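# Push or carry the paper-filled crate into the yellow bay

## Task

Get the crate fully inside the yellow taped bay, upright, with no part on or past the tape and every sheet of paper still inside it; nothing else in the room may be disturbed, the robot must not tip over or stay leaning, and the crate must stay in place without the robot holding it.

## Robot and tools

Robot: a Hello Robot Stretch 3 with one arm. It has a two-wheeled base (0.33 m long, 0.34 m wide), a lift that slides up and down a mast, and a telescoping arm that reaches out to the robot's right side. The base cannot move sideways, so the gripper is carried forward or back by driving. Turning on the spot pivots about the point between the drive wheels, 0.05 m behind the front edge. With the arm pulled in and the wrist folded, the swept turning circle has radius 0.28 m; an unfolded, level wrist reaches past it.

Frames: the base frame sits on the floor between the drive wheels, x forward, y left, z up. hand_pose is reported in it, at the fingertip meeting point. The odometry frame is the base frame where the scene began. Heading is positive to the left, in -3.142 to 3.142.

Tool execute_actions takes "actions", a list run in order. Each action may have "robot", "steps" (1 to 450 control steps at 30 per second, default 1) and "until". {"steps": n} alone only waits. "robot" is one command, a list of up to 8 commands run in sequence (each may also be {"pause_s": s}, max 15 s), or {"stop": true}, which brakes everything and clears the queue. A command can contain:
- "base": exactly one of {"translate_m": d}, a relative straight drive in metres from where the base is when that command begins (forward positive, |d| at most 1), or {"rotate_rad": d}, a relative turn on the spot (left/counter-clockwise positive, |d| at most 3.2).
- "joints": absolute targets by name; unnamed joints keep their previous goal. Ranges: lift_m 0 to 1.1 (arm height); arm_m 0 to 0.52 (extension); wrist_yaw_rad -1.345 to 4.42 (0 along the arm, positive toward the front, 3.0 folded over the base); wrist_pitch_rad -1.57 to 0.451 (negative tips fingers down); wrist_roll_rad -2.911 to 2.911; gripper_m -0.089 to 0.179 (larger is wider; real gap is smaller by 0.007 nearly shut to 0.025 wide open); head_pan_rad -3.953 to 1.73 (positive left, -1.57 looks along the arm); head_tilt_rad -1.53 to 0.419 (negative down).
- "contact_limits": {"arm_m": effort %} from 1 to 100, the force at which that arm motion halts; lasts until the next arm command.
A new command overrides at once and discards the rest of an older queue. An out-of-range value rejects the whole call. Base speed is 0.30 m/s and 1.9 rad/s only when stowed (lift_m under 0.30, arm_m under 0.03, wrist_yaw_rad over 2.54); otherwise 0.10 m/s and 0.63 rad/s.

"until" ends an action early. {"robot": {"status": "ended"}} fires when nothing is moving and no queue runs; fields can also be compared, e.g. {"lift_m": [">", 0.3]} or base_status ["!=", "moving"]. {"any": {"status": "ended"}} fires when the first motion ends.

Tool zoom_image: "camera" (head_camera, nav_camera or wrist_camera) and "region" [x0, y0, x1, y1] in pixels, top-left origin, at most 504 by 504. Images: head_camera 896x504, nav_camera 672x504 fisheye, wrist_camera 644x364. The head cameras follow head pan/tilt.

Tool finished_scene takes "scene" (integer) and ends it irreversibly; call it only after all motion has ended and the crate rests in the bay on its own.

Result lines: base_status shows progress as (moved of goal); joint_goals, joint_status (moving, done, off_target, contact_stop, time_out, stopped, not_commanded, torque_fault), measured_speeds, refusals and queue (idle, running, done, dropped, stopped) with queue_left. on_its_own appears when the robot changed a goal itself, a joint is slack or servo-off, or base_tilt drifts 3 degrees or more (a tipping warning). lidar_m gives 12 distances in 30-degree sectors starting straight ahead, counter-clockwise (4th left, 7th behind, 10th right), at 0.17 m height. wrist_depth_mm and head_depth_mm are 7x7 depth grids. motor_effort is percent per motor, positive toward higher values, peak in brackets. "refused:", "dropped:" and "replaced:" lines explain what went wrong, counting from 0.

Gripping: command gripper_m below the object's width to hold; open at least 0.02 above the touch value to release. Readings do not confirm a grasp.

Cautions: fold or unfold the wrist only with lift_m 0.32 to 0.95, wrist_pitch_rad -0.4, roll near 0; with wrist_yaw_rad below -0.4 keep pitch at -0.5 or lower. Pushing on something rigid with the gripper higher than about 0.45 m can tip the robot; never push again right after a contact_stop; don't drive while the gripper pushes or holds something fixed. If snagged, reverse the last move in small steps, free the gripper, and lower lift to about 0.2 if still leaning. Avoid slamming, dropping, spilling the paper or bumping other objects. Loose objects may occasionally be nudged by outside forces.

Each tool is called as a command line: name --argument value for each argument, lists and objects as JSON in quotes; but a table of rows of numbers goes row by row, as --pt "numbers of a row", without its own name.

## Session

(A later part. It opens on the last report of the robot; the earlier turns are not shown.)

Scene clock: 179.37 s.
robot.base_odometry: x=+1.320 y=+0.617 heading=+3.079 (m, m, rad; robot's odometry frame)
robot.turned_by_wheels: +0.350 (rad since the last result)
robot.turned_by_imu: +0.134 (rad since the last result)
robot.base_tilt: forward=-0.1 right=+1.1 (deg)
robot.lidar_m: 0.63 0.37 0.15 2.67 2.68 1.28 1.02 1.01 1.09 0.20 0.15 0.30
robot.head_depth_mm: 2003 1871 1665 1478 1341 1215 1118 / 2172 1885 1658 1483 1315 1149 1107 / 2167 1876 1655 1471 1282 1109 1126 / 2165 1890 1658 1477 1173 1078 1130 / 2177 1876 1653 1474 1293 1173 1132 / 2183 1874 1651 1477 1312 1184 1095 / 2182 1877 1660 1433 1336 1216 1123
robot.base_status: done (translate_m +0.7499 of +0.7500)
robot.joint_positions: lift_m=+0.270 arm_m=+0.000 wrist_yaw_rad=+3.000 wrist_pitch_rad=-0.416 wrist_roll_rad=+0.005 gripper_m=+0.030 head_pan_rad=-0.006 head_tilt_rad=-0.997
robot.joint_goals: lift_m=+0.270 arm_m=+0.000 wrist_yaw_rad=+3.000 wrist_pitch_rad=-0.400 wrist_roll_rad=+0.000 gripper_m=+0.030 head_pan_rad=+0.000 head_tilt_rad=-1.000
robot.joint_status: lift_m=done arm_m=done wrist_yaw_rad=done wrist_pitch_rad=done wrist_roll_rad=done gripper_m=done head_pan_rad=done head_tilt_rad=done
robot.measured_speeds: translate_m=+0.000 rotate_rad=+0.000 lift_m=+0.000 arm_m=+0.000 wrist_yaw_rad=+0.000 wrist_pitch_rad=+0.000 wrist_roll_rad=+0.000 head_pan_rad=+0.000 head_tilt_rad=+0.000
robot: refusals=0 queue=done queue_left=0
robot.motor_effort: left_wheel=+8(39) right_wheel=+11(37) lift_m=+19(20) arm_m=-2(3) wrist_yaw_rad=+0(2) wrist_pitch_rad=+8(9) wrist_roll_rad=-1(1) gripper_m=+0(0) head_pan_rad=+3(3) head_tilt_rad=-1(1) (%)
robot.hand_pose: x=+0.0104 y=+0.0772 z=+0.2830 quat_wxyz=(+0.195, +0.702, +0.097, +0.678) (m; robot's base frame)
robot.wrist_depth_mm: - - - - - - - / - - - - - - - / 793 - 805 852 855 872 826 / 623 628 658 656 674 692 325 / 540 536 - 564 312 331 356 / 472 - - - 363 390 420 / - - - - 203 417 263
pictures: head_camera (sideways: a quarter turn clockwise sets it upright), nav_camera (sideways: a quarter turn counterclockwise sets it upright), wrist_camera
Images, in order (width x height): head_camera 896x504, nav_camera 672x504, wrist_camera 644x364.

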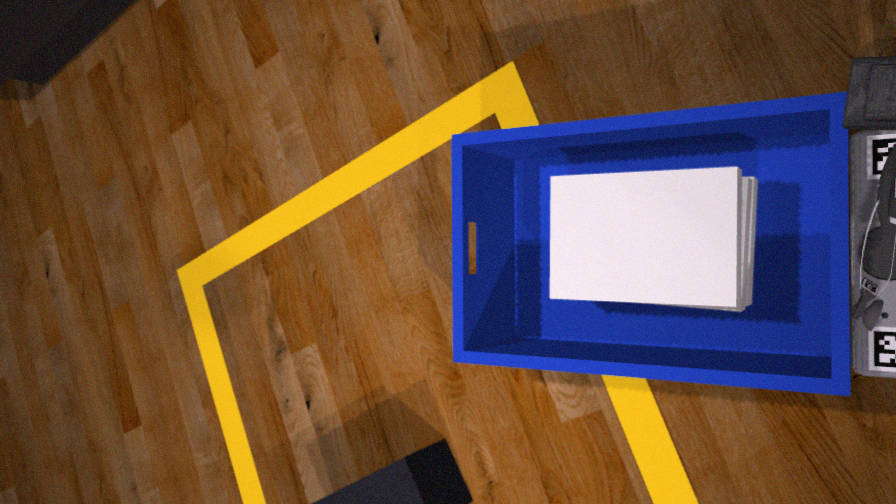

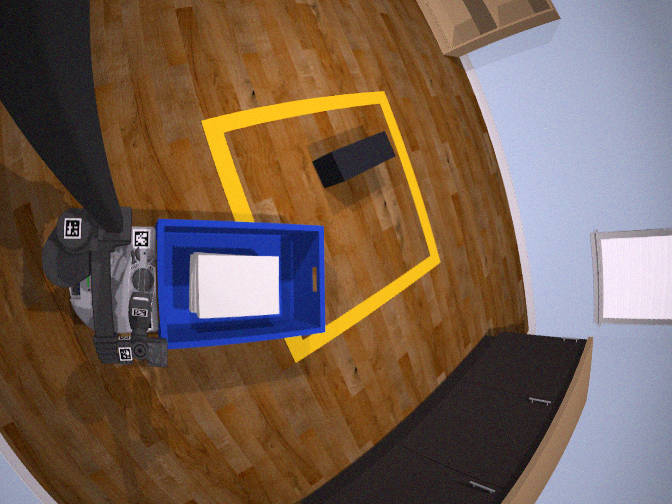

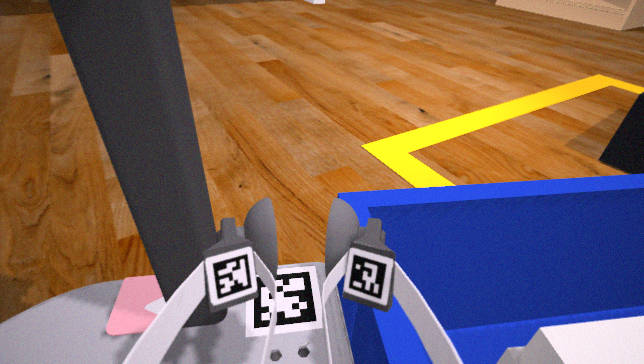

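execute_actions --actions '[{"robot":[{"base":{"translate_m":-0.1}},{"base":{"rotate_rad":0.45}},{"base":{"translate_m":0.4}}],"steps":450,"until":{"robot":{"status":"ended"}}}]'

Scene clock: 189.00 s.
robot.base_odometry: x=+1.050 y=+0.460 heading=-2.755 (m, m, rad; robot's odometry frame)
robot.turned_by_wheels: +0.450 (rad since the last result)
robot.turned_by_imu: +0.013 (rad since the last result)
robot.base_tilt: forward=-0.1 right=+1.2 (deg)
robot.lidar_m: - - 3.61 2.60 2.87 1.54 1.24 1.23 1.34 0.19 0.15 0.37
robot.head_depth_mm: 2029 1877 1663 1486 1335 1204 1105 / 2179 1874 1656 1478 1186 1125 1114 / 2176 1887 1664 1481 1167 1074 1133 / 2185 1881 1654 1478 1301 1109 1130 / 2184 1889 1669 1482 1313 1194 1105 / 2178 1879 1665 1487 1337 1215 1121 / 2182 1888 1655 1335 1303 1218 1122
robot.base_status: done (translate_m +0.3999 of +0.4000)
robot.joint_positions: lift_m=+0.270 arm_m=+0.000 wrist_yaw_rad=+3.000 wrist_pitch_rad=-0.416 wrist_roll_rad=+0.005 gripper_m=+0.030 head_pan_rad=-0.006 head_tilt_rad=-0.996
robot.joint_goals: lift_m=+0.270 arm_m=+0.000 wrist_yaw_rad=+3.000 wrist_pitch_rad=-0.400 wrist_roll_rad=+0.000 gripper_m=+0.030 head_pan_rad=+0.000 head_tilt_rad=-1.000
robot.joint_status: lift_m=done arm_m=done wrist_yaw_rad=done wrist_pitch_rad=done wrist_roll_rad=done gripper_m=done head_pan_rad=done head_tilt_rad=done
robot.measured_speeds: translate_m=+0.000 rotate_rad=+0.000 lift_m=+0.000 arm_m=+0.000 wrist_yaw_rad=+0.000 wrist_pitch_rad=+0.000 wrist_roll_rad=+0.000 head_pan_rad=+0.000 head_tilt_rad=+0.000
robot: refusals=0 queue=done queue_left=0
robot.motor_effort: left_wheel=+2(23) right_wheel=+14(49) lift_m=+19(19) arm_m=-2(2) wrist_yaw_rad=+0(1) wrist_pitch_rad=+7(8) wrist_roll_rad=-1(1) gripper_m=+0(1) head_pan_rad=+3(2) head_tilt_rad=-1(2) (%)
robot.hand_pose: x=+0.0105 y=+0.0772 z=+0.2830 quat_wxyz=(+0.195, +0.702, +0.097, +0.678) (m; robot's base frame)
robot.wrist_depth_mm: - - - - - - - / - - - - - - - / 793 - 796 806 850 867 584 / 638 616 673 663 685 676 607 / 535 534 - 565 556 263 268 / 467 - - - 256 270 284 / - - - - 198 323 341
pictures: head_camera (sideways: a quarter turn clockwise sets it upright), nav_camera (sideways: a quarter turn counterclockwise sets it upright), wrist_camera
Images, in order (width x height): head_camera 896x504, nav_camera 672x504, wrist_camera 644x364.

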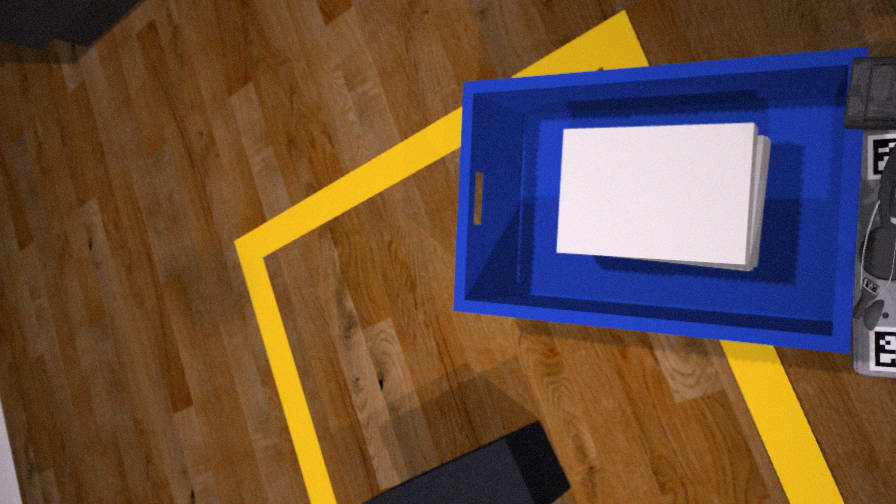

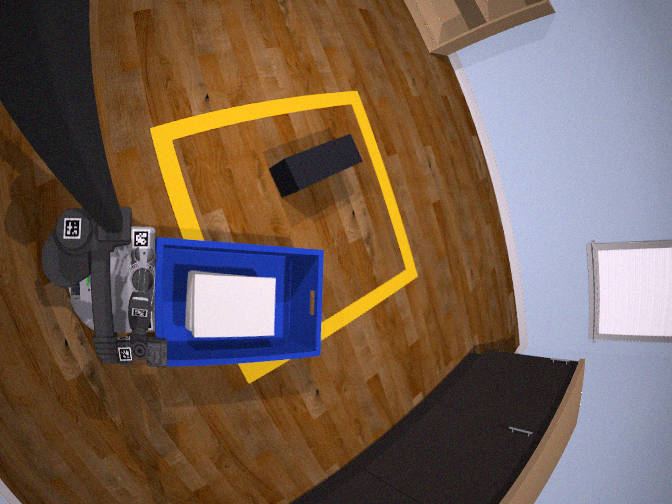

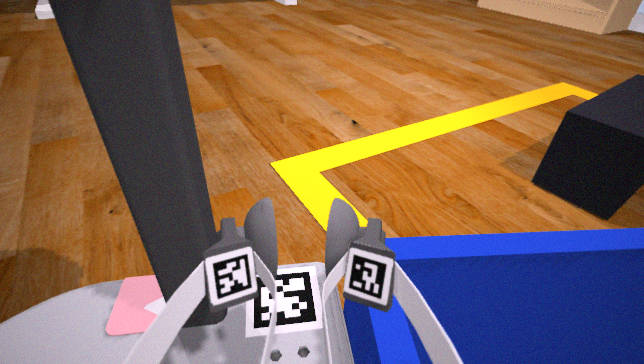

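execute_actions --actions '[{"robot":[{"base":{"translate_m":-0.35}},{"base":{"rotate_rad":1.2}},{"base":{"translate_m":0.6}},{"base":{"rotate_rad":-1.2}},{"base":{"translate_m":0.55},"joints":{"lift_m":0.65,"head_pan_rad":-1.2,"head_tilt_rad":-1.15}},{"joints":{"wrist_yaw_rad":0,"gripper_m":0.14}},{"joints":{"wrist_pitch_rad":-1.5,"wrist_roll_rad":1.57,"arm_m":0.3}}],"steps":450,"until":{"robot":{"status":"ended"}}},{"steps":450,"until":{"robot":{"status":"ended"}}}]'

Scene clock: 223.03 s.
robot.base_odometry: x=+0.874 y=-0.216 heading=-2.754 (m, m, rad; robot's odometry frame)
robot.turned_by_wheels: +0.000 (rad since the last result)
robot.turned_by_imu: -0.002 (rad since the last result)
robot.base_tilt: forward=+0.0 right=+1.3 (deg)
robot.lidar_m: 1.97 1.72 2.08 2.08 2.20 2.26 1.85 1.83 0.47 0.46 0.49 1.80
robot.head_depth_mm: 1752 1633 - 1218 1250 - - / 1752 1623 1303 1225 1265 1218 - / 1748 1615 1429 1340 1275 - - / 1759 1617 1486 1332 1280 1196 - / 1749 1615 1487 1375 1280 1169 1120 / 1754 1614 1482 1371 1283 1175 1124 / 1752 1621 1491 1368 1276 1161 1118
robot.base_status: done (translate_m +0.5500 of +0.5500)
robot.joint_positions: lift_m=+0.650 arm_m=+0.300 wrist_yaw_rad=+0.000 wrist_pitch_rad=-1.494 wrist_roll_rad=+1.566 gripper_m=+0.140 head_pan_rad=-1.193 head_tilt_rad=-1.137
robot.joint_goals: lift_m=+0.650 arm_m=+0.300 wrist_yaw_rad=+0.000 wrist_pitch_rad=-1.500 wrist_roll_rad=+1.570 gripper_m=+0.140 head_pan_rad=-1.200 head_tilt_rad=-1.150
robot.joint_status: lift_m=done arm_m=done wrist_yaw_rad=done wrist_pitch_rad=done wrist_roll_rad=done gripper_m=done head_pan_rad=done head_tilt_rad=done
robot.measured_speeds: translate_m=+0.000 rotate_rad=+0.000 lift_m=+0.000 arm_m=+0.000 wrist_yaw_rad=+0.000 wrist_pitch_rad=+0.000 wrist_roll_rad=+0.000 head_pan_rad=+0.000 head_tilt_rad=+0.000
robot: refusals=0 queue=done queue_left=0
robot.motor_effort: left_wheel=+1(7) right_wheel=-1(15) lift_m=+22(24) arm_m=+5(3) wrist_yaw_rad=+0(0) wrist_pitch_rad=-2(8) wrist_roll_rad=+2(1) gripper_m=+1(93) head_pan_rad=-3(38) head_tilt_rad=-5(16) (%)
robot.hand_pose: x=-0.0215 y=-0.4401 z=+0.5311 quat_wxyz=(+0.002, +0.001, -0.734, -0.680) (m; robot's base frame)
robot.wrist_depth_mm: 481 500 484 614 618 637 - / 492 519 507 645 651 - - / 513 535 528 668 668 - - / 546 626 706 687 695 693 - / 575 634 728 720 690 688 702 / 767 663 556 731 720 - 723 / 797 798 773 771 764 591 743
pictures: head_camera (sideways: a quarter turn clockwise sets it upright), nav_camera (sideways: a quarter turn counterclockwise sets it upright), wrist_camera
Images, in order (width x height): head_camera 896x504, nav_camera 672x504, wrist_camera 644x364.

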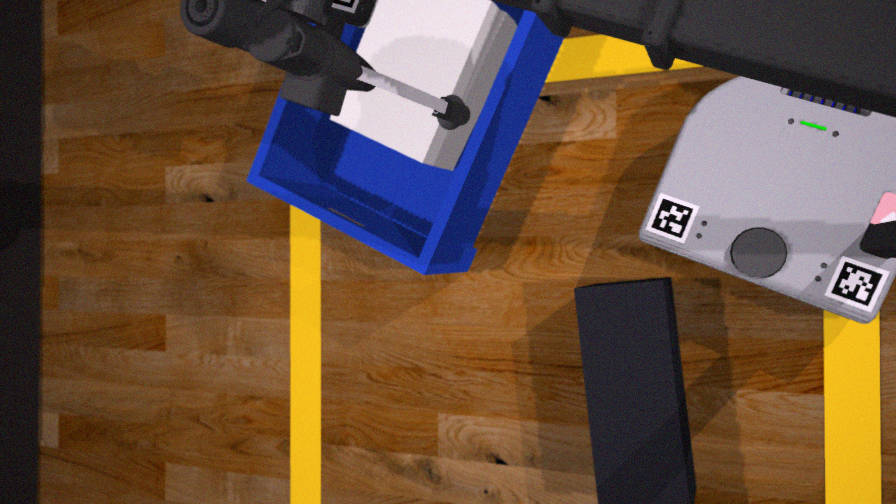

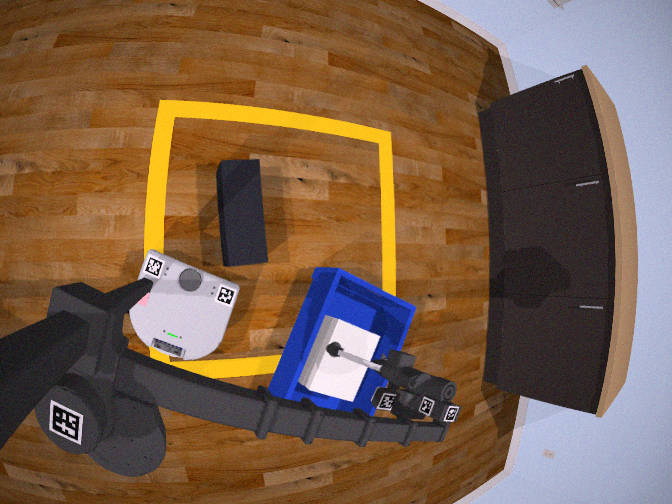

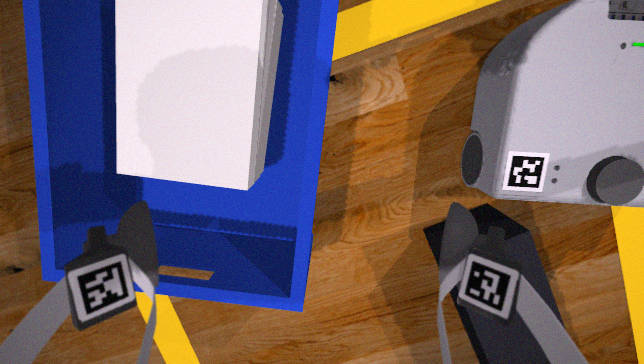

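execute_actions --actions '[{"robot":[{"joints":{"lift_m":0.30}},{"joints":{"gripper_m":-0.03}},{"pause_s":1},{"joints":{"arm_m":0.15}},{"joints":{"gripper_m":0.14}},{"joints":{"lift_m":0.65}}],"steps":450,"until":{"robot":{"status":"ended"}}}]'

Scene clock: 243.63 s.
robot.base_odometry: x=+0.874 y=-0.216 heading=-2.754 (m, m, rad; robot's odometry frame)
robot.turned_by_wheels: +0.000 (rad since the last result)
robot.turned_by_imu: -0.005 (rad since the last result)
robot.base_tilt: forward=+0.2 right=+1.2 (deg)
robot.lidar_m: 1.96 1.72 2.08 2.08 2.20 2.26 1.84 0.46 0.34 0.33 0.34 1.80
robot.head_depth_mm: 1744 1613 1502 - 1181 - - / 1756 1624 1492 1225 1244 1217 - / 1750 1628 1402 1351 1252 - - / 1761 1627 1495 1341 1257 1204 - / 1757 1618 1491 1377 1276 1171 1119 / 1747 1618 1489 1369 1274 1174 1124 / 1741 1621 1487 1373 1276 1162 1121
robot.base_status: done (translate_m +0.5500 of +0.5500)
robot.joint_positions: lift_m=+0.650 arm_m=+0.150 wrist_yaw_rad=-0.001 wrist_pitch_rad=-1.494 wrist_roll_rad=+1.570 gripper_m=+0.140 head_pan_rad=-1.193 head_tilt_rad=-1.137
robot.joint_goals: lift_m=+0.650 arm_m=+0.150 wrist_yaw_rad=+0.000 wrist_pitch_rad=-1.500 wrist_roll_rad=+1.570 gripper_m=+0.140 head_pan_rad=-1.200 head_tilt_rad=-1.150
robot.joint_status: lift_m=moving arm_m=done wrist_yaw_rad=done wrist_pitch_rad=done wrist_roll_rad=done gripper_m=done head_pan_rad=done head_tilt_rad=done
robot.measured_speeds: translate_m=+0.000 rotate_rad=+0.000 lift_m=+0.010 arm_m=+0.000 wrist_yaw_rad=+0.000 wrist_pitch_rad=+0.000 wrist_roll_rad=+0.000 head_pan_rad=+0.000 head_tilt_rad=+0.000
robot: refusals=0 queue=running queue_left=0
robot.motor_effort: left_wheel=+1(1) right_wheel=+0(2) lift_m=+24(25) arm_m=-3(13) wrist_yaw_rad=+1(2) wrist_pitch_rad=-2(61) wrist_roll_rad=+1(2) gripper_m=-1(100) head_pan_rad=-3(3) head_tilt_rad=-5(5) (%)
robot.hand_pose: x=-0.0215 y=-0.2906 z=+0.5311 quat_wxyz=(+0.000, +0.000, -0.733, -0.680) (m; robot's base frame)
robot.wrist_depth_mm: 498 498 500 613 617 - - / 503 508 516 642 645 - - / 511 527 526 682 662 - - / 546 546 674 687 701 - 677 / 575 683 709 715 568 704 689 / 745 589 548 725 565 - 719 / 809 798 778 769 579 771 745
pictures: head_camera (sideways: a quarter turn clockwise sets it upright), nav_camera (sideways: a quarter turn counterclockwise sets it upright), wrist_camera
Images, in order (width x height): head_camera 896x504, nav_camera 672x504, wrist_camera 644x364.

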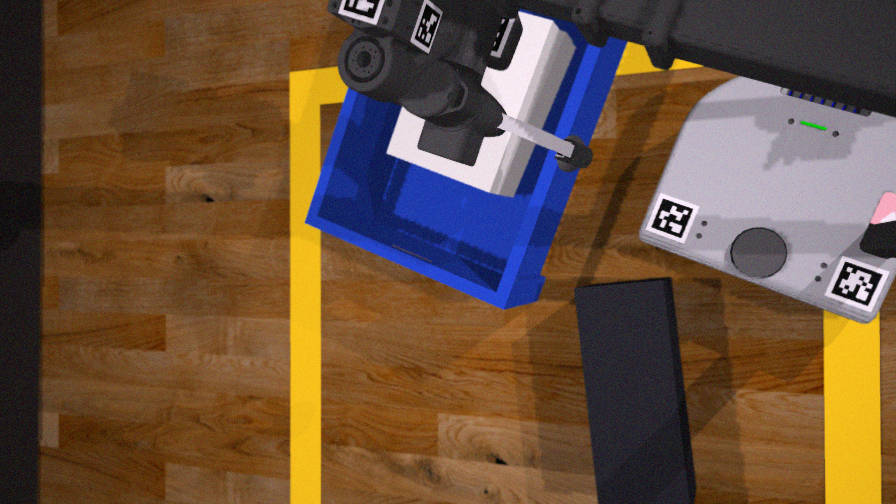

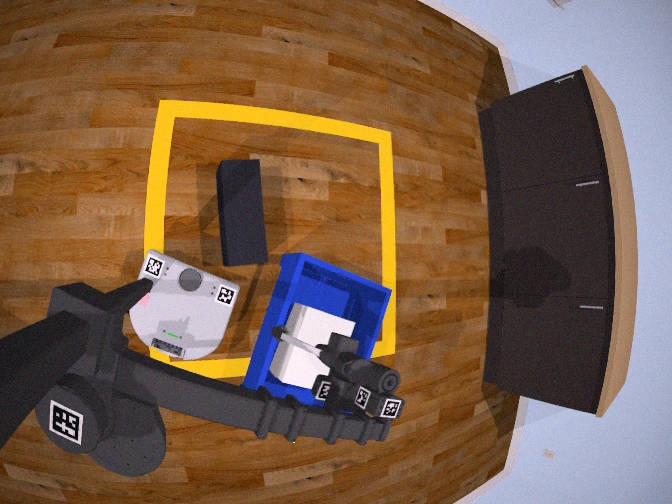

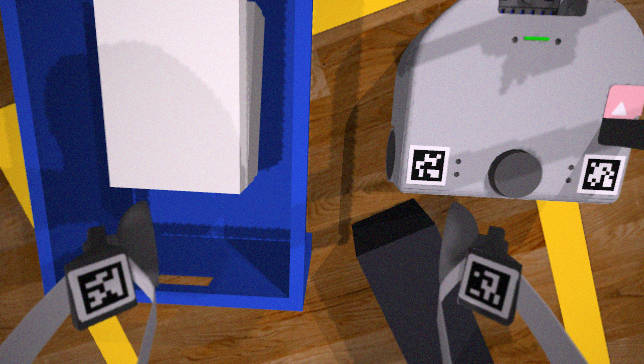

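execute_actions --actions '[{"robot":[{"base":{"translate_m":-0.26},"joints":{"arm_m":0.03,"gripper_m":0.0,"lift_m":0.65}},{"joints":{"lift_m":0.27}},{"joints":{"arm_m":0.32}},{"joints":{"arm_m":0.2}},{"joints":{"lift_m":0.65}}],"steps":450,"until":{"robot":{"status":"ended"}}}]'

Scene clock: 259.53 s.
robot.base_odometry: x=+1.115 y=-0.117 heading=-2.754 (m, m, rad; robot's odometry frame)
robot.turned_by_wheels: +0.000 (rad since the last result)
robot.turned_by_imu: -0.004 (rad since the last result)
robot.base_tilt: forward=-0.1 right=+1.2 (deg)
robot.lidar_m: 2.21 1.93 2.23 2.05 2.04 1.96 1.61 1.59 0.33 0.33 0.34 0.47
robot.head_depth_mm: 1775 1616 1491 1367 1279 1196 1127 / 1773 1611 1484 1340 1252 - - / 1772 1615 1370 1224 1268 - - / 1776 1620 1329 1229 1254 1213 - / 1773 1619 1406 1268 1287 1197 1120 / 1769 1621 1465 1279 1265 1195 1120 / 1784 1619 1489 1355 1139 1196 1122
robot.base_status: done (translate_m -0.2600 of -0.2600)
robot.joint_positions: lift_m=+0.290 arm_m=+0.030 wrist_yaw_rad=+0.000 wrist_pitch_rad=-1.531 wrist_roll_rad=+1.570 gripper_m=+0.000 head_pan_rad=-1.193 head_tilt_rad=-1.137
robot.joint_goals: lift_m=+0.290 arm_m=+0.030 wrist_yaw_rad=+0.000 wrist_pitch_rad=-1.500 wrist_roll_rad=+1.570 gripper_m=+0.000 head_pan_rad=-1.200 head_tilt_rad=-1.150
robot.joint_status: lift_m=contact_stop arm_m=done wrist_yaw_rad=done wrist_pitch_rad=done wrist_roll_rad=done gripper_m=done head_pan_rad=done head_tilt_rad=done
robot.measured_speeds: translate_m=+0.000 rotate_rad=+0.000 lift_m=+0.000 arm_m=+0.000 wrist_yaw_rad=+0.000 wrist_pitch_rad=-0.144 wrist_roll_rad=+0.000 head_pan_rad=+0.000 head_tilt_rad=+0.000
robot: refusals=0 queue=dropped queue_left=0
robot.on_its_own: lift_m is slack since a contact_stop, until your next command for it (your +0.270 is given up)
robot.motor_effort: left_wheel=+1(3) right_wheel=-2(4) lift_m=+8(23) arm_m=-1(3) wrist_yaw_rad=+0(1) wrist_pitch_rad=+18(22) wrist_roll_rad=+1(1) gripper_m=-2(89) head_pan_rad=-3(5) head_tilt_rad=-5(5) (%)
robot.hand_pose: x=-0.0215 y=-0.1610 z=+0.1719 quat_wxyz=(+0.001, +0.000, -0.721, -0.693) (m; robot's base frame)
robot.wrist_depth_mm: 301 301 304 - - - - / 208 296 313 - - - - / 231 316 323 - - - - / 234 330 333 - - - - / 235 343 346 - - - - / 238 341 361 - - - - / 239 319 371 375 380 377 -
pictures: head_camera (sideways: a quarter turn clockwise sets it upright), nav_camera (sideways: a quarter turn counterclockwise sets it upright), wrist_camera
ARM HIT: the arm struck its own base hard.
dropped: robot: command 1 of its queue: lift_m: contact_stop
Images, in order (width x height): head_camera 896x504, nav_camera 672x504, wrist_camera 644x364.

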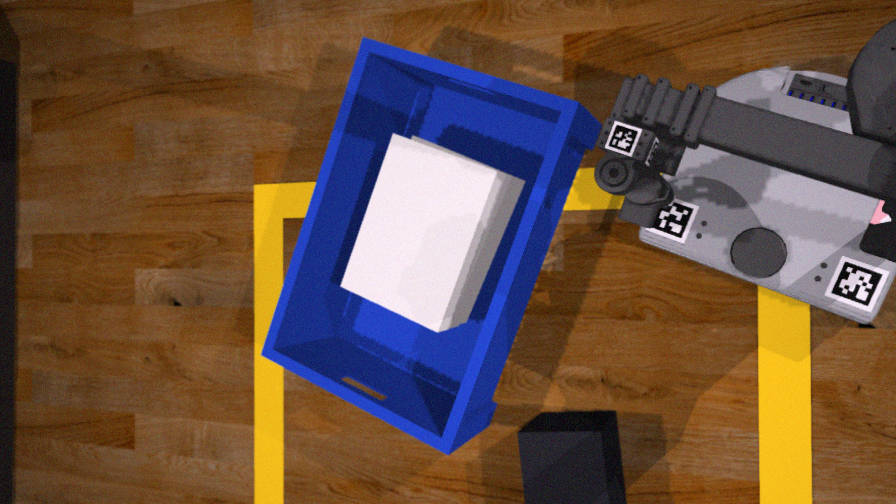

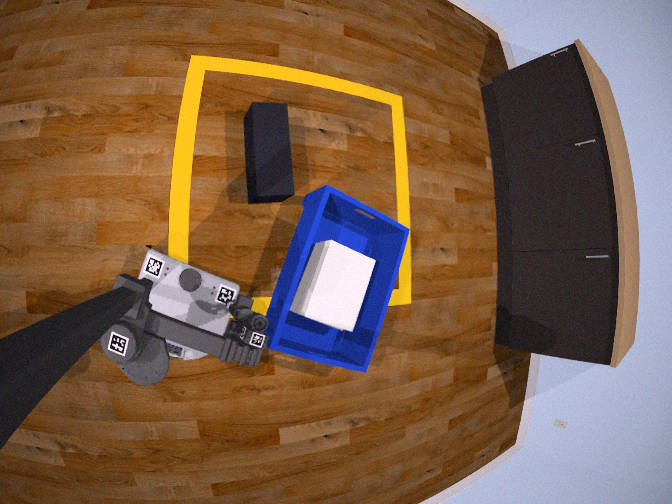

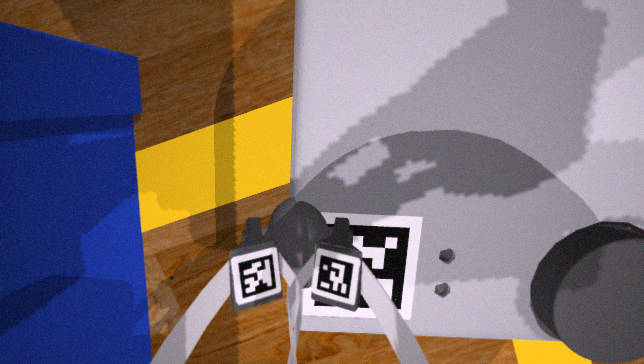

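execute_actions --actions '[{"robot":[{"joints":{"lift_m":0.45}},{"joints":{"arm_m":0.09},"base":{"translate_m":-0.02}},{"joints":{"lift_m":0.29}},{"joints":{"arm_m":0.3}},{"joints":{"arm_m":0.2}},{"joints":{"lift_m":0.6,"arm_m":0.05}}],"steps":450,"until":{"robot":{"status":"ended"}}}]'

Scene clock: 277.10 s.
robot.base_odometry: x=+1.134 y=-0.110 heading=-2.754 (m, m, rad; robot's odometry frame)
robot.turned_by_wheels: +0.000 (rad since the last result)
robot.turned_by_imu: -0.005 (rad since the last result)
robot.base_tilt: forward=-0.1 right=+1.2 (deg)
robot.lidar_m: 2.22 1.95 2.24 2.05 2.01 1.94 1.58 1.57 1.71 0.45 0.45 0.53
robot.head_depth_mm: 1771 1620 1489 1370 - - 1115 / 1768 1622 1343 1351 - 1218 - / 1774 1618 1307 1245 1281 - - / 1773 1620 1284 1247 1279 1212 - / 1776 1615 1353 1299 1278 1197 1121 / 1782 1613 1362 1337 1276 1197 1125 / 1773 1613 1489 1361 1140 1197 1119
robot.base_status: done (translate_m -0.0200 of -0.0200)
robot.joint_positions: lift_m=+0.600 arm_m=+0.050 wrist_yaw_rad=+0.000 wrist_pitch_rad=-1.498 wrist_roll_rad=+1.571 gripper_m=+0.000 head_pan_rad=-1.193 head_tilt_rad=-1.137
robot.joint_goals: lift_m=+0.600 arm_m=+0.050 wrist_yaw_rad=+0.000 wrist_pitch_rad=-1.500 wrist_roll_rad=+1.570 gripper_m=+0.000 head_pan_rad=-1.200 head_tilt_rad=-1.150
robot.joint_status: lift_m=done arm_m=done wrist_yaw_rad=done wrist_pitch_rad=done wrist_roll_rad=done gripper_m=done head_pan_rad=done head_tilt_rad=done
robot.measured_speeds: translate_m=+0.000 rotate_rad=+0.000 lift_m=+0.000 arm_m=+0.000 wrist_yaw_rad=+0.000 wrist_pitch_rad=+0.000 wrist_roll_rad=+0.000 head_pan_rad=+0.000 head_tilt_rad=+0.000
robot: refusals=0 queue=done queue_left=0
robot.motor_effort: left_wheel=+0(2) right_wheel=-1(11) lift_m=+22(26) arm_m=-3(16) wrist_yaw_rad=-1(0) wrist_pitch_rad=+0(41) wrist_roll_rad=+1(0) gripper_m=-2(10) head_pan_rad=-3(3) head_tilt_rad=-5(5) (%)
robot.hand_pose: x=-0.0215 y=-0.1895 z=+0.4812 quat_wxyz=(+0.001, +0.000, -0.732, -0.681) (m; robot's base frame)
robot.wrist_depth_mm: 604 592 583 592 - - 571 / 611 612 597 602 - - 588 / 646 506 639 619 - - - / 620 523 653 639 - - 626 / 519 527 661 - 655 653 661 / 540 534 632 - 682 681 664 / 556 545 709 702 717 696 679
pictures: head_camera (sideways: a quarter turn clockwise sets it upright), nav_camera (sideways: a quarter turn counterclockwise sets it upright), wrist_camera
Images, in order (width x height): head_camera 896x504, nav_camera 672x504, wrist_camera 644x364.

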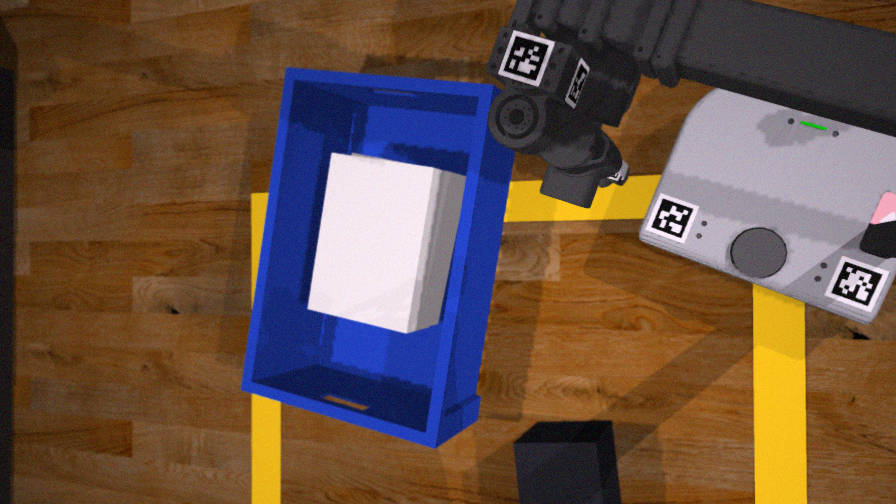

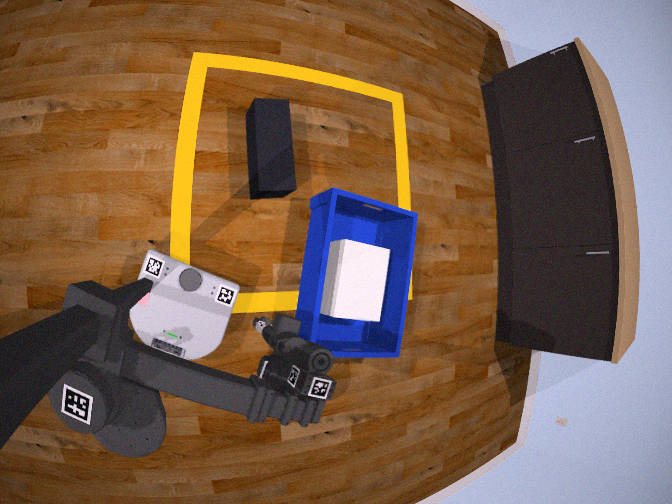

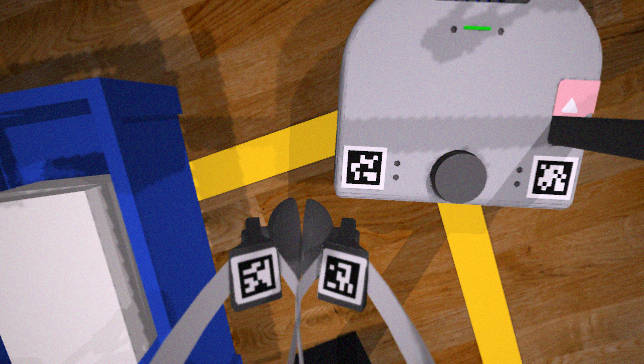

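execute_actions --actions '[{"robot":[{"base":{"translate_m":0.22},"joints":{"arm_m":0.29}},{"joints":{"lift_m":0.32}},{"joints":{"arm_m":0.15}},{"joints":{"arm_m":0.18}},{"joints":{"lift_m":0.6}}],"steps":450,"until":{"robot":{"status":"ended"}}}]'

Scene clock: 287.83 s.
robot.base_odometry: x=+0.930 y=-0.193 heading=-2.754 (m, m, rad; robot's odometry frame)
robot.turned_by_wheels: +0.000 (rad since the last result)
robot.turned_by_imu: -0.001 (rad since the last result)
robot.base_tilt: forward=-0.3 right=+0.7 (deg)
robot.lidar_m: 2.02 1.76 2.12 2.07 2.16 2.20 1.79 1.77 0.45 0.40 0.40 1.82
robot.head_depth_mm: 1777 1638 1375 1360 1256 1196 1130 / 1772 1639 1338 1247 1265 - - / 1782 1634 1322 1236 1270 - - / 1779 1637 1402 1379 1288 1216 - / 1773 1637 1497 1354 1277 1185 1125 / 1784 1637 1504 1382 1121 1185 1121 / 1782 1634 1500 1383 1283 1174 1120
robot.base_status: done (translate_m +0.2200 of +0.2200)
robot.joint_positions: lift_m=+0.340 arm_m=+0.290 wrist_yaw_rad=+0.000 wrist_pitch_rad=-1.520 wrist_roll_rad=+1.571 gripper_m=+0.000 head_pan_rad=-1.194 head_tilt_rad=-1.137
robot.joint_goals: lift_m=+0.340 arm_m=+0.290 wrist_yaw_rad=+0.000 wrist_pitch_rad=-1.500 wrist_roll_rad=+1.570 gripper_m=+0.000 head_pan_rad=-1.200 head_tilt_rad=-1.150
robot.joint_status: lift_m=contact_stop arm_m=done wrist_yaw_rad=done wrist_pitch_rad=done wrist_roll_rad=done gripper_m=done head_pan_rad=done head_tilt_rad=done
robot.measured_speeds: translate_m=-0.001 rotate_rad=+0.004 lift_m=+0.004 arm_m=+0.001 wrist_yaw_rad=+0.000 wrist_pitch_rad=+0.264 wrist_roll_rad=+0.000 head_pan_rad=+0.000 head_tilt_rad=+0.000
robot: refusals=0 queue=dropped queue_left=0
robot.on_its_own: lift_m is slack since a contact_stop, until your next command for it (your +0.320 is given up)
robot.motor_effort: left_wheel=-1(5) right_wheel=-1(3) lift_m=+4(23) arm_m=+2(7) wrist_yaw_rad=+0(0) wrist_pitch_rad=+3(20) wrist_roll_rad=+0(0) gripper_m=-5(6) head_pan_rad=-4(4) head_tilt_rad=-5(5) (%)
robot.hand_pose: x=-0.0215 y=-0.4233 z=+0.2220 quat_wxyz=(+0.000, +0.000, -0.724, -0.689) (m; robot's base frame)
robot.wrist_depth_mm: 212 214 351 154 351 351 354 / 218 220 357 159 360 360 361 / 227 226 343 370 376 376 - / 234 234 313 171 392 387 - / 243 241 257 176 401 401 - / 252 249 - - 417 413 416 / 263 260 276 427 438 420 426
pictures: head_camera (sideways: a quarter turn clockwise sets it upright), nav_camera (sideways: a quarter turn counterclockwise sets it upright), wrist_camera
dropped: robot: command 1 of its queue: lift_m: contact_stop
Images, in order (width x height): head_camera 896x504, nav_camera 672x504, wrist_camera 644x364.

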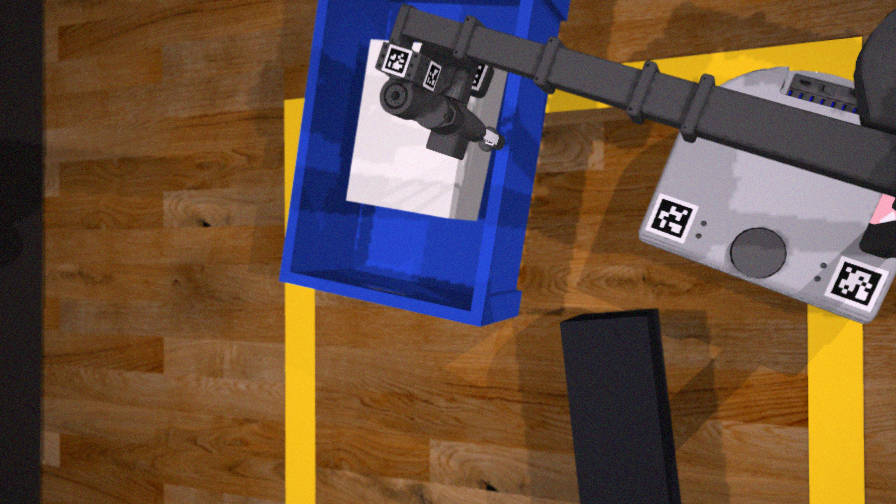

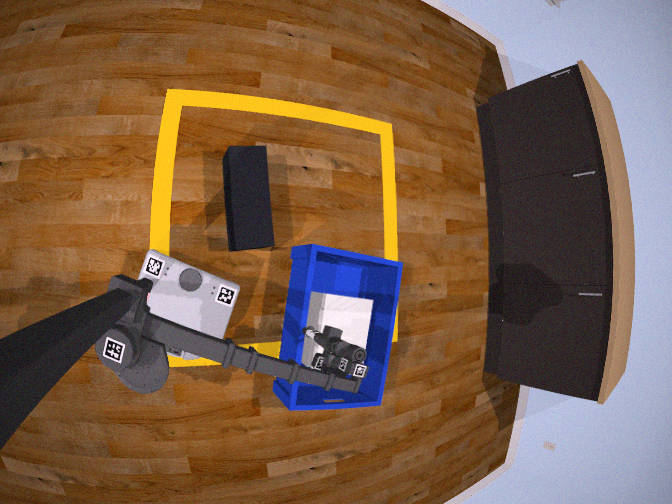

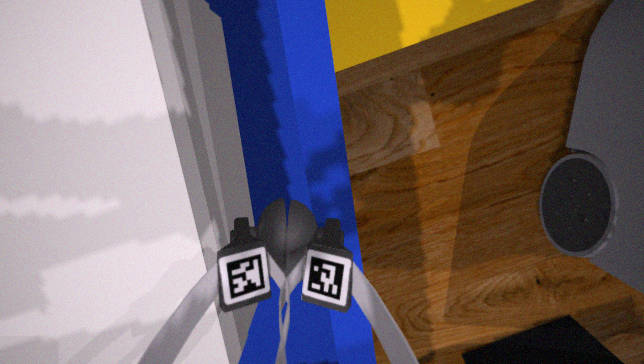

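execute_actions --actions '[{"robot":[{"joints":{"lift_m":0.45}},{"base":{"translate_m":0.06},"joints":{"arm_m":0.275}},{"joints":{"lift_m":0.35}},{"joints":{"arm_m":0.17}},{"joints":{"arm_m":0.2}},{"joints":{"lift_m":0.6}}],"steps":450,"until":{"robot":{"status":"ended"}}}]'

Scene clock: 302.43 s.
robot.base_odometry: x=+0.874 y=-0.216 heading=-2.754 (m, m, rad; robot's odometry frame)
robot.turned_by_wheels: +0.000 (rad since the last result)
robot.turned_by_imu: -0.005 (rad since the last result)
robot.base_tilt: forward=+0.1 right=+1.4 (deg)
robot.lidar_m: 1.97 1.72 2.08 2.08 2.20 2.27 1.85 1.83 0.43 0.39 0.38 1.80
robot.head_depth_mm: 1747 1622 1526 - 1243 - 1114 / 1745 1608 1375 1226 1257 1215 - / 1747 1615 1350 1263 1265 - - / 1754 1614 1455 1343 1262 1193 - / 1741 1609 1487 1376 1118 1174 1121 / 1739 1618 1482 1376 1284 1177 1123 / 1735 1616 1483 1376 1277 1164 1124
robot.base_status: done (translate_m +0.0600 of +0.0600)
robot.joint_positions: lift_m=+0.600 arm_m=+0.200 wrist_yaw_rad=+0.001 wrist_pitch_rad=-1.494 wrist_roll_rad=+1.570 gripper_m=+0.000 head_pan_rad=-1.194 head_tilt_rad=-1.139
robot.joint_goals: lift_m=+0.600 arm_m=+0.200 wrist_yaw_rad=+0.000 wrist_pitch_rad=-1.500 wrist_roll_rad=+1.570 gripper_m=+0.000 head_pan_rad=-1.200 head_tilt_rad=-1.150
robot.joint_status: lift_m=done arm_m=done wrist_yaw_rad=done wrist_pitch_rad=done wrist_roll_rad=done gripper_m=done head_pan_rad=done head_tilt_rad=done
robot.measured_speeds: translate_m=+0.000 rotate_rad=+0.000 lift_m=+0.000 arm_m=+0.000 wrist_yaw_rad=+0.000 wrist_pitch_rad=+0.000 wrist_roll_rad=+0.000 head_pan_rad=+0.000 head_tilt_rad=+0.000
robot: refusals=0 queue=done queue_left=0
robot.motor_effort: left_wheel=+0(6) right_wheel=-1(2) lift_m=+22(22) arm_m=+4(11) wrist_yaw_rad=-1(1) wrist_pitch_rad=-2(55) wrist_roll_rad=+0(0) gripper_m=-2(15) head_pan_rad=-4(3) head_tilt_rad=-4(5) (%)
robot.hand_pose: x=-0.0215 y=-0.3400 z=+0.4812 quat_wxyz=(+0.001, +0.000, -0.733, -0.680) (m; robot's base frame)
robot.wrist_depth_mm: 452 450 525 578 580 - - / 478 459 491 608 601 - - / 479 482 504 623 625 - - / 504 501 529 650 632 - - / 509 683 666 - 603 657 653 / 512 601 584 - 508 685 672 / 719 503 721 721 534 538 702
pictures: head_camera (sideways: a quarter turn clockwise sets it upright), nav_camera (sideways: a quarter turn counterclockwise sets it upright), wrist_camera
Images, in order (width x height): head_camera 896x504, nav_camera 672x504, wrist_camera 644x364.

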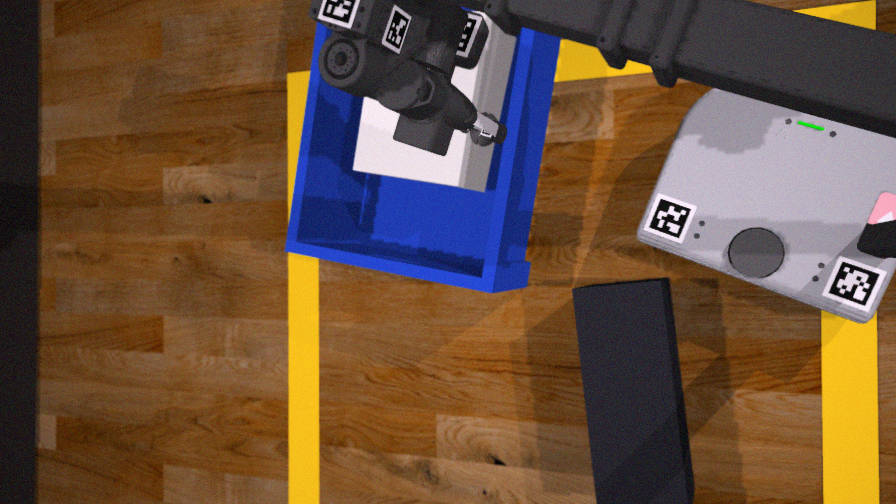

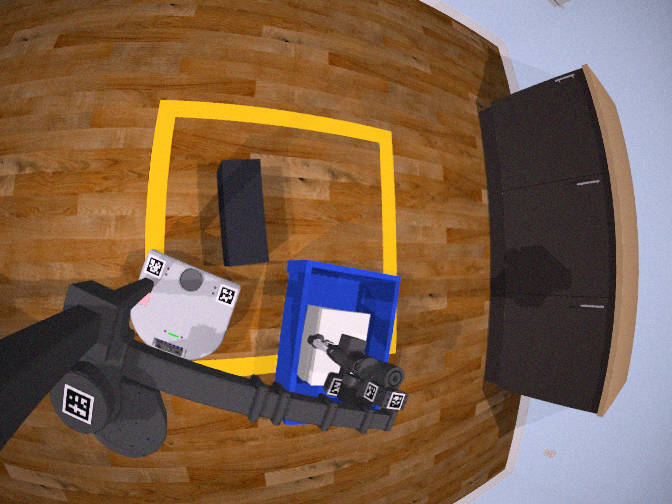

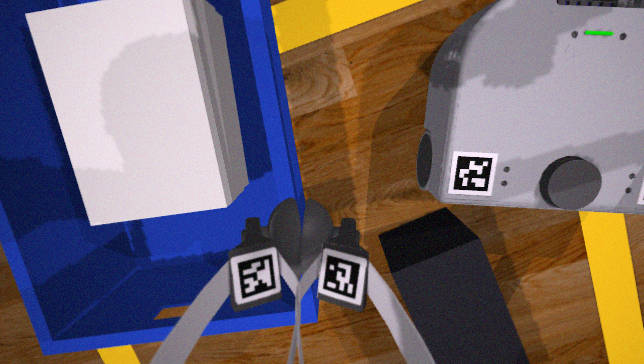

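execute_actions --actions '[{"robot":[{"joints":{"arm_m":0.25}},{"joints":{"lift_m":0.30}},{"joints":{"arm_m":0.12}},{"joints":{"arm_m":0.15}},{"joints":{"lift_m":0.6}}],"steps":450,"until":{"robot":{"status":"ended"}}}]'

Scene clock: 309.53 s.
robot.base_odometry: x=+0.874 y=-0.216 heading=-2.755 (m, m, rad; robot's odometry frame)
robot.turned_by_wheels: +0.000 (rad since the last result)
robot.turned_by_imu: -0.002 (rad since the last result)
robot.base_tilt: forward=-0.3 right=+1.0 (deg)
robot.lidar_m: 1.96 1.72 2.08 2.08 2.20 2.27 1.85 1.83 0.44 0.39 0.38 1.80
robot.head_depth_mm: 1763 1631 1363 1336 1246 1197 1132 / 1759 1625 1363 1241 1256 - - / 1764 1630 1362 1247 1270 - - / 1767 1625 1459 1349 1268 1192 - / 1761 1627 1493 1379 1122 1172 1123 / 1753 1620 1486 1376 1279 1170 1126 / 1762 1625 1491 1382 1278 1161 1121
robot.base_status: done (translate_m +0.0600 of +0.0600)
robot.joint_positions: lift_m=+0.350 arm_m=+0.250 wrist_yaw_rad=+0.001 wrist_pitch_rad=-1.506 wrist_roll_rad=+1.570 gripper_m=+0.000 head_pan_rad=-1.194 head_tilt_rad=-1.139
robot.joint_goals: lift_m=+0.350 arm_m=+0.250 wrist_yaw_rad=+0.000 wrist_pitch_rad=-1.500 wrist_roll_rad=+1.570 gripper_m=+0.000 head_pan_rad=-1.200 head_tilt_rad=-1.150
robot.joint_status: lift_m=contact_stop arm_m=done wrist_yaw_rad=done wrist_pitch_rad=done wrist_roll_rad=done gripper_m=done head_pan_rad=done head_tilt_rad=done
robot.measured_speeds: translate_m=+0.000 rotate_rad=+0.001 lift_m=+0.002 arm_m=+0.000 wrist_yaw_rad=+0.000 wrist_pitch_rad=+0.048 wrist_roll_rad=+0.000 head_pan_rad=+0.000 head_tilt_rad=+0.000
robot: refusals=0 queue=dropped queue_left=0
robot.on_its_own: lift_m is slack since a contact_stop, until your next command for it (your +0.300 is given up)
robot.motor_effort: left_wheel=-3(4) right_wheel=-1(1) lift_m=+3(24) arm_m=+5(5) wrist_yaw_rad=+0(1) wrist_pitch_rad=+3(7) wrist_roll_rad=+1(1) gripper_m=-8(7) head_pan_rad=-2(3) head_tilt_rad=-4(4) (%)
robot.hand_pose: x=-0.0215 y=-0.3869 z=+0.2310 quat_wxyz=(+0.001, +0.000, -0.729, -0.684) (m; robot's base frame)
robot.wrist_depth_mm: 221 243 315 360 357 353 - / 229 233 342 370 367 367 - / 236 239 330 381 380 379 - / 242 244 357 395 394 393 - / 255 253 304 186 413 406 - / 262 259 - 192 420 411 376 / 427 447 439 338 436 346 308
pictures: head_camera (sideways: a quarter turn clockwise sets it upright), nav_camera (sideways: a quarter turn counterclockwise sets it upright), wrist_camera
dropped: robot: command 1 of its queue: lift_m: contact_stop
Images, in order (width x height): head_camera 896x504, nav_camera 672x504, wrist_camera 644x364.

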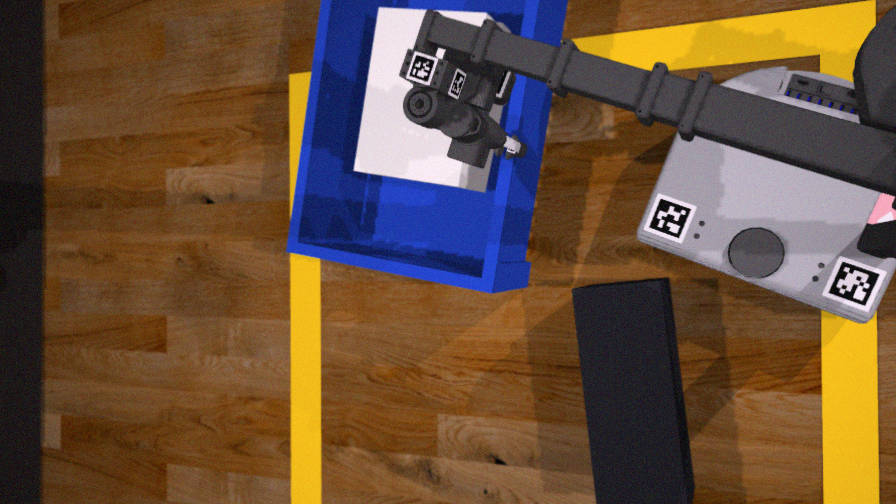

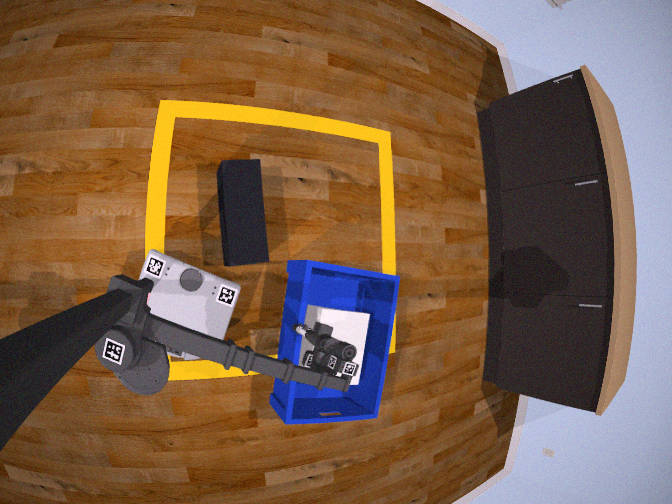

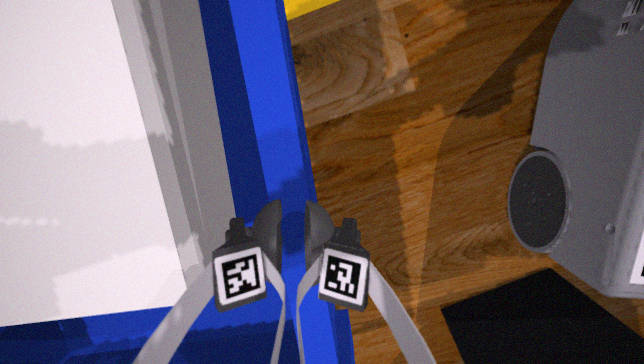

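execute_actions --actions '[{"robot":[{"joints":{"lift_m":0.42}},{"joints":{"gripper_m":0.1}},{"joints":{"lift_m":0.31}},{"joints":{"gripper_m":-0.03}},{"pause_s":1},{"joints":{"arm_m":0.17}},{"joints":{"gripper_m":0.1}},{"joints":{"lift_m":0.6,"gripper_m":0}}],"steps":450,"until":{"robot":{"status":"ended"}}},{"robot":[{"base":{"translate_m":-0.3},"joints":{"arm_m":0.04}},{"joints":{"lift_m":0.5}}],"steps":450,"until":{"robot":{"status":"ended"}}}]'

Scene clock: 333.93 s.
robot.base_odometry: x=+1.152 y=-0.102 heading=-2.754 (m, m, rad; robot's odometry frame)
robot.turned_by_wheels: +0.000 (rad since the last result)
robot.turned_by_imu: -0.010 (rad since the last result)
robot.base_tilt: forward=-0.1 right=+1.1 (deg)
robot.lidar_m: 2.25 1.96 2.25 2.05 2.00 1.92 1.57 1.55 1.69 0.39 0.40 0.47
robot.head_depth_mm: 1766 1614 1490 1373 1301 1187 1121 / 1768 1626 1431 1343 - - - / 1765 1612 1347 1341 1282 - - / 1766 1617 1282 1231 1278 1208 - / 1767 1609 1318 1242 1277 1199 1122 / 1770 1619 1349 1329 1273 1190 1127 / 1771 1615 1487 1332 1152 1195 1123
robot.base_status: done (translate_m -0.3000 of -0.3000)
robot.joint_positions: lift_m=+0.500 arm_m=+0.040 wrist_yaw_rad=+0.001 wrist_pitch_rad=-1.494 wrist_roll_rad=+1.565 gripper_m=+0.000 head_pan_rad=-1.194 head_tilt_rad=-1.139
robot.joint_goals: lift_m=+0.500 arm_m=+0.040 wrist_yaw_rad=+0.000 wrist_pitch_rad=-1.500 wrist_roll_rad=+1.570 gripper_m=+0.000 head_pan_rad=-1.200 head_tilt_rad=-1.150
robot.joint_status: lift_m=done arm_m=done wrist_yaw_rad=done wrist_pitch_rad=done wrist_roll_rad=done gripper_m=done head_pan_rad=done head_tilt_rad=done
robot.measured_speeds: translate_m=+0.000 rotate_rad=+0.000 lift_m=+0.000 arm_m=+0.000 wrist_yaw_rad=+0.000 wrist_pitch_rad=+0.000 wrist_roll_rad=+0.000 head_pan_rad=+0.000 head_tilt_rad=+0.000
robot: refusals=0 queue=done queue_left=0
robot.motor_effort: left_wheel=+1(5) right_wheel=-1(10) lift_m=+16(23) arm_m=-3(16) wrist_yaw_rad=-1(6) wrist_pitch_rad=-2(65) wrist_roll_rad=+2(5) gripper_m=-2(100) head_pan_rad=-3(2) head_tilt_rad=-4(4) (%)
robot.hand_pose: x=-0.0215 y=-0.1805 z=+0.3816 quat_wxyz=(+0.003, +0.002, -0.733, -0.680) (m; robot's base frame)
robot.wrist_depth_mm: 509 500 507 494 - - - / 519 519 518 505 - - - / 324 401 527 531 - - - / 559 413 550 548 - - - / 428 418 556 - 562 560 551 / 420 431 545 - 572 568 555 / 435 436 605 602 600 586 591
pictures: head_camera (sideways: a quarter turn clockwise sets it upright), nav_camera (sideways: a quarter turn counterclockwise sets it upright), wrist_camera
Images, in order (width x height): head_camera 896x504, nav_camera 672x504, wrist_camera 644x364.

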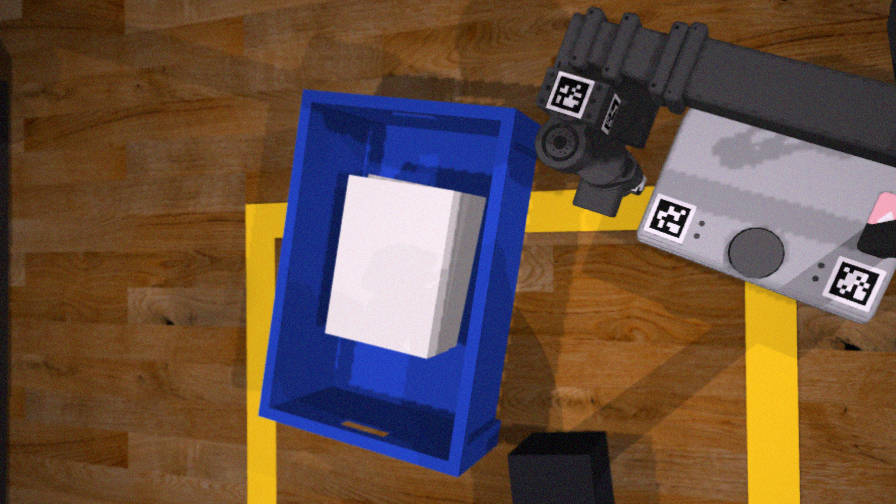

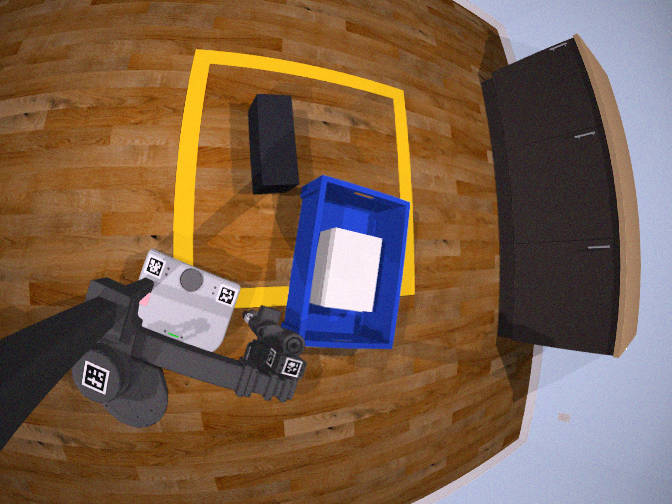

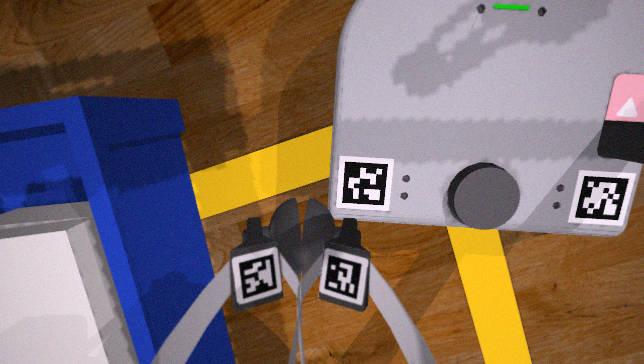

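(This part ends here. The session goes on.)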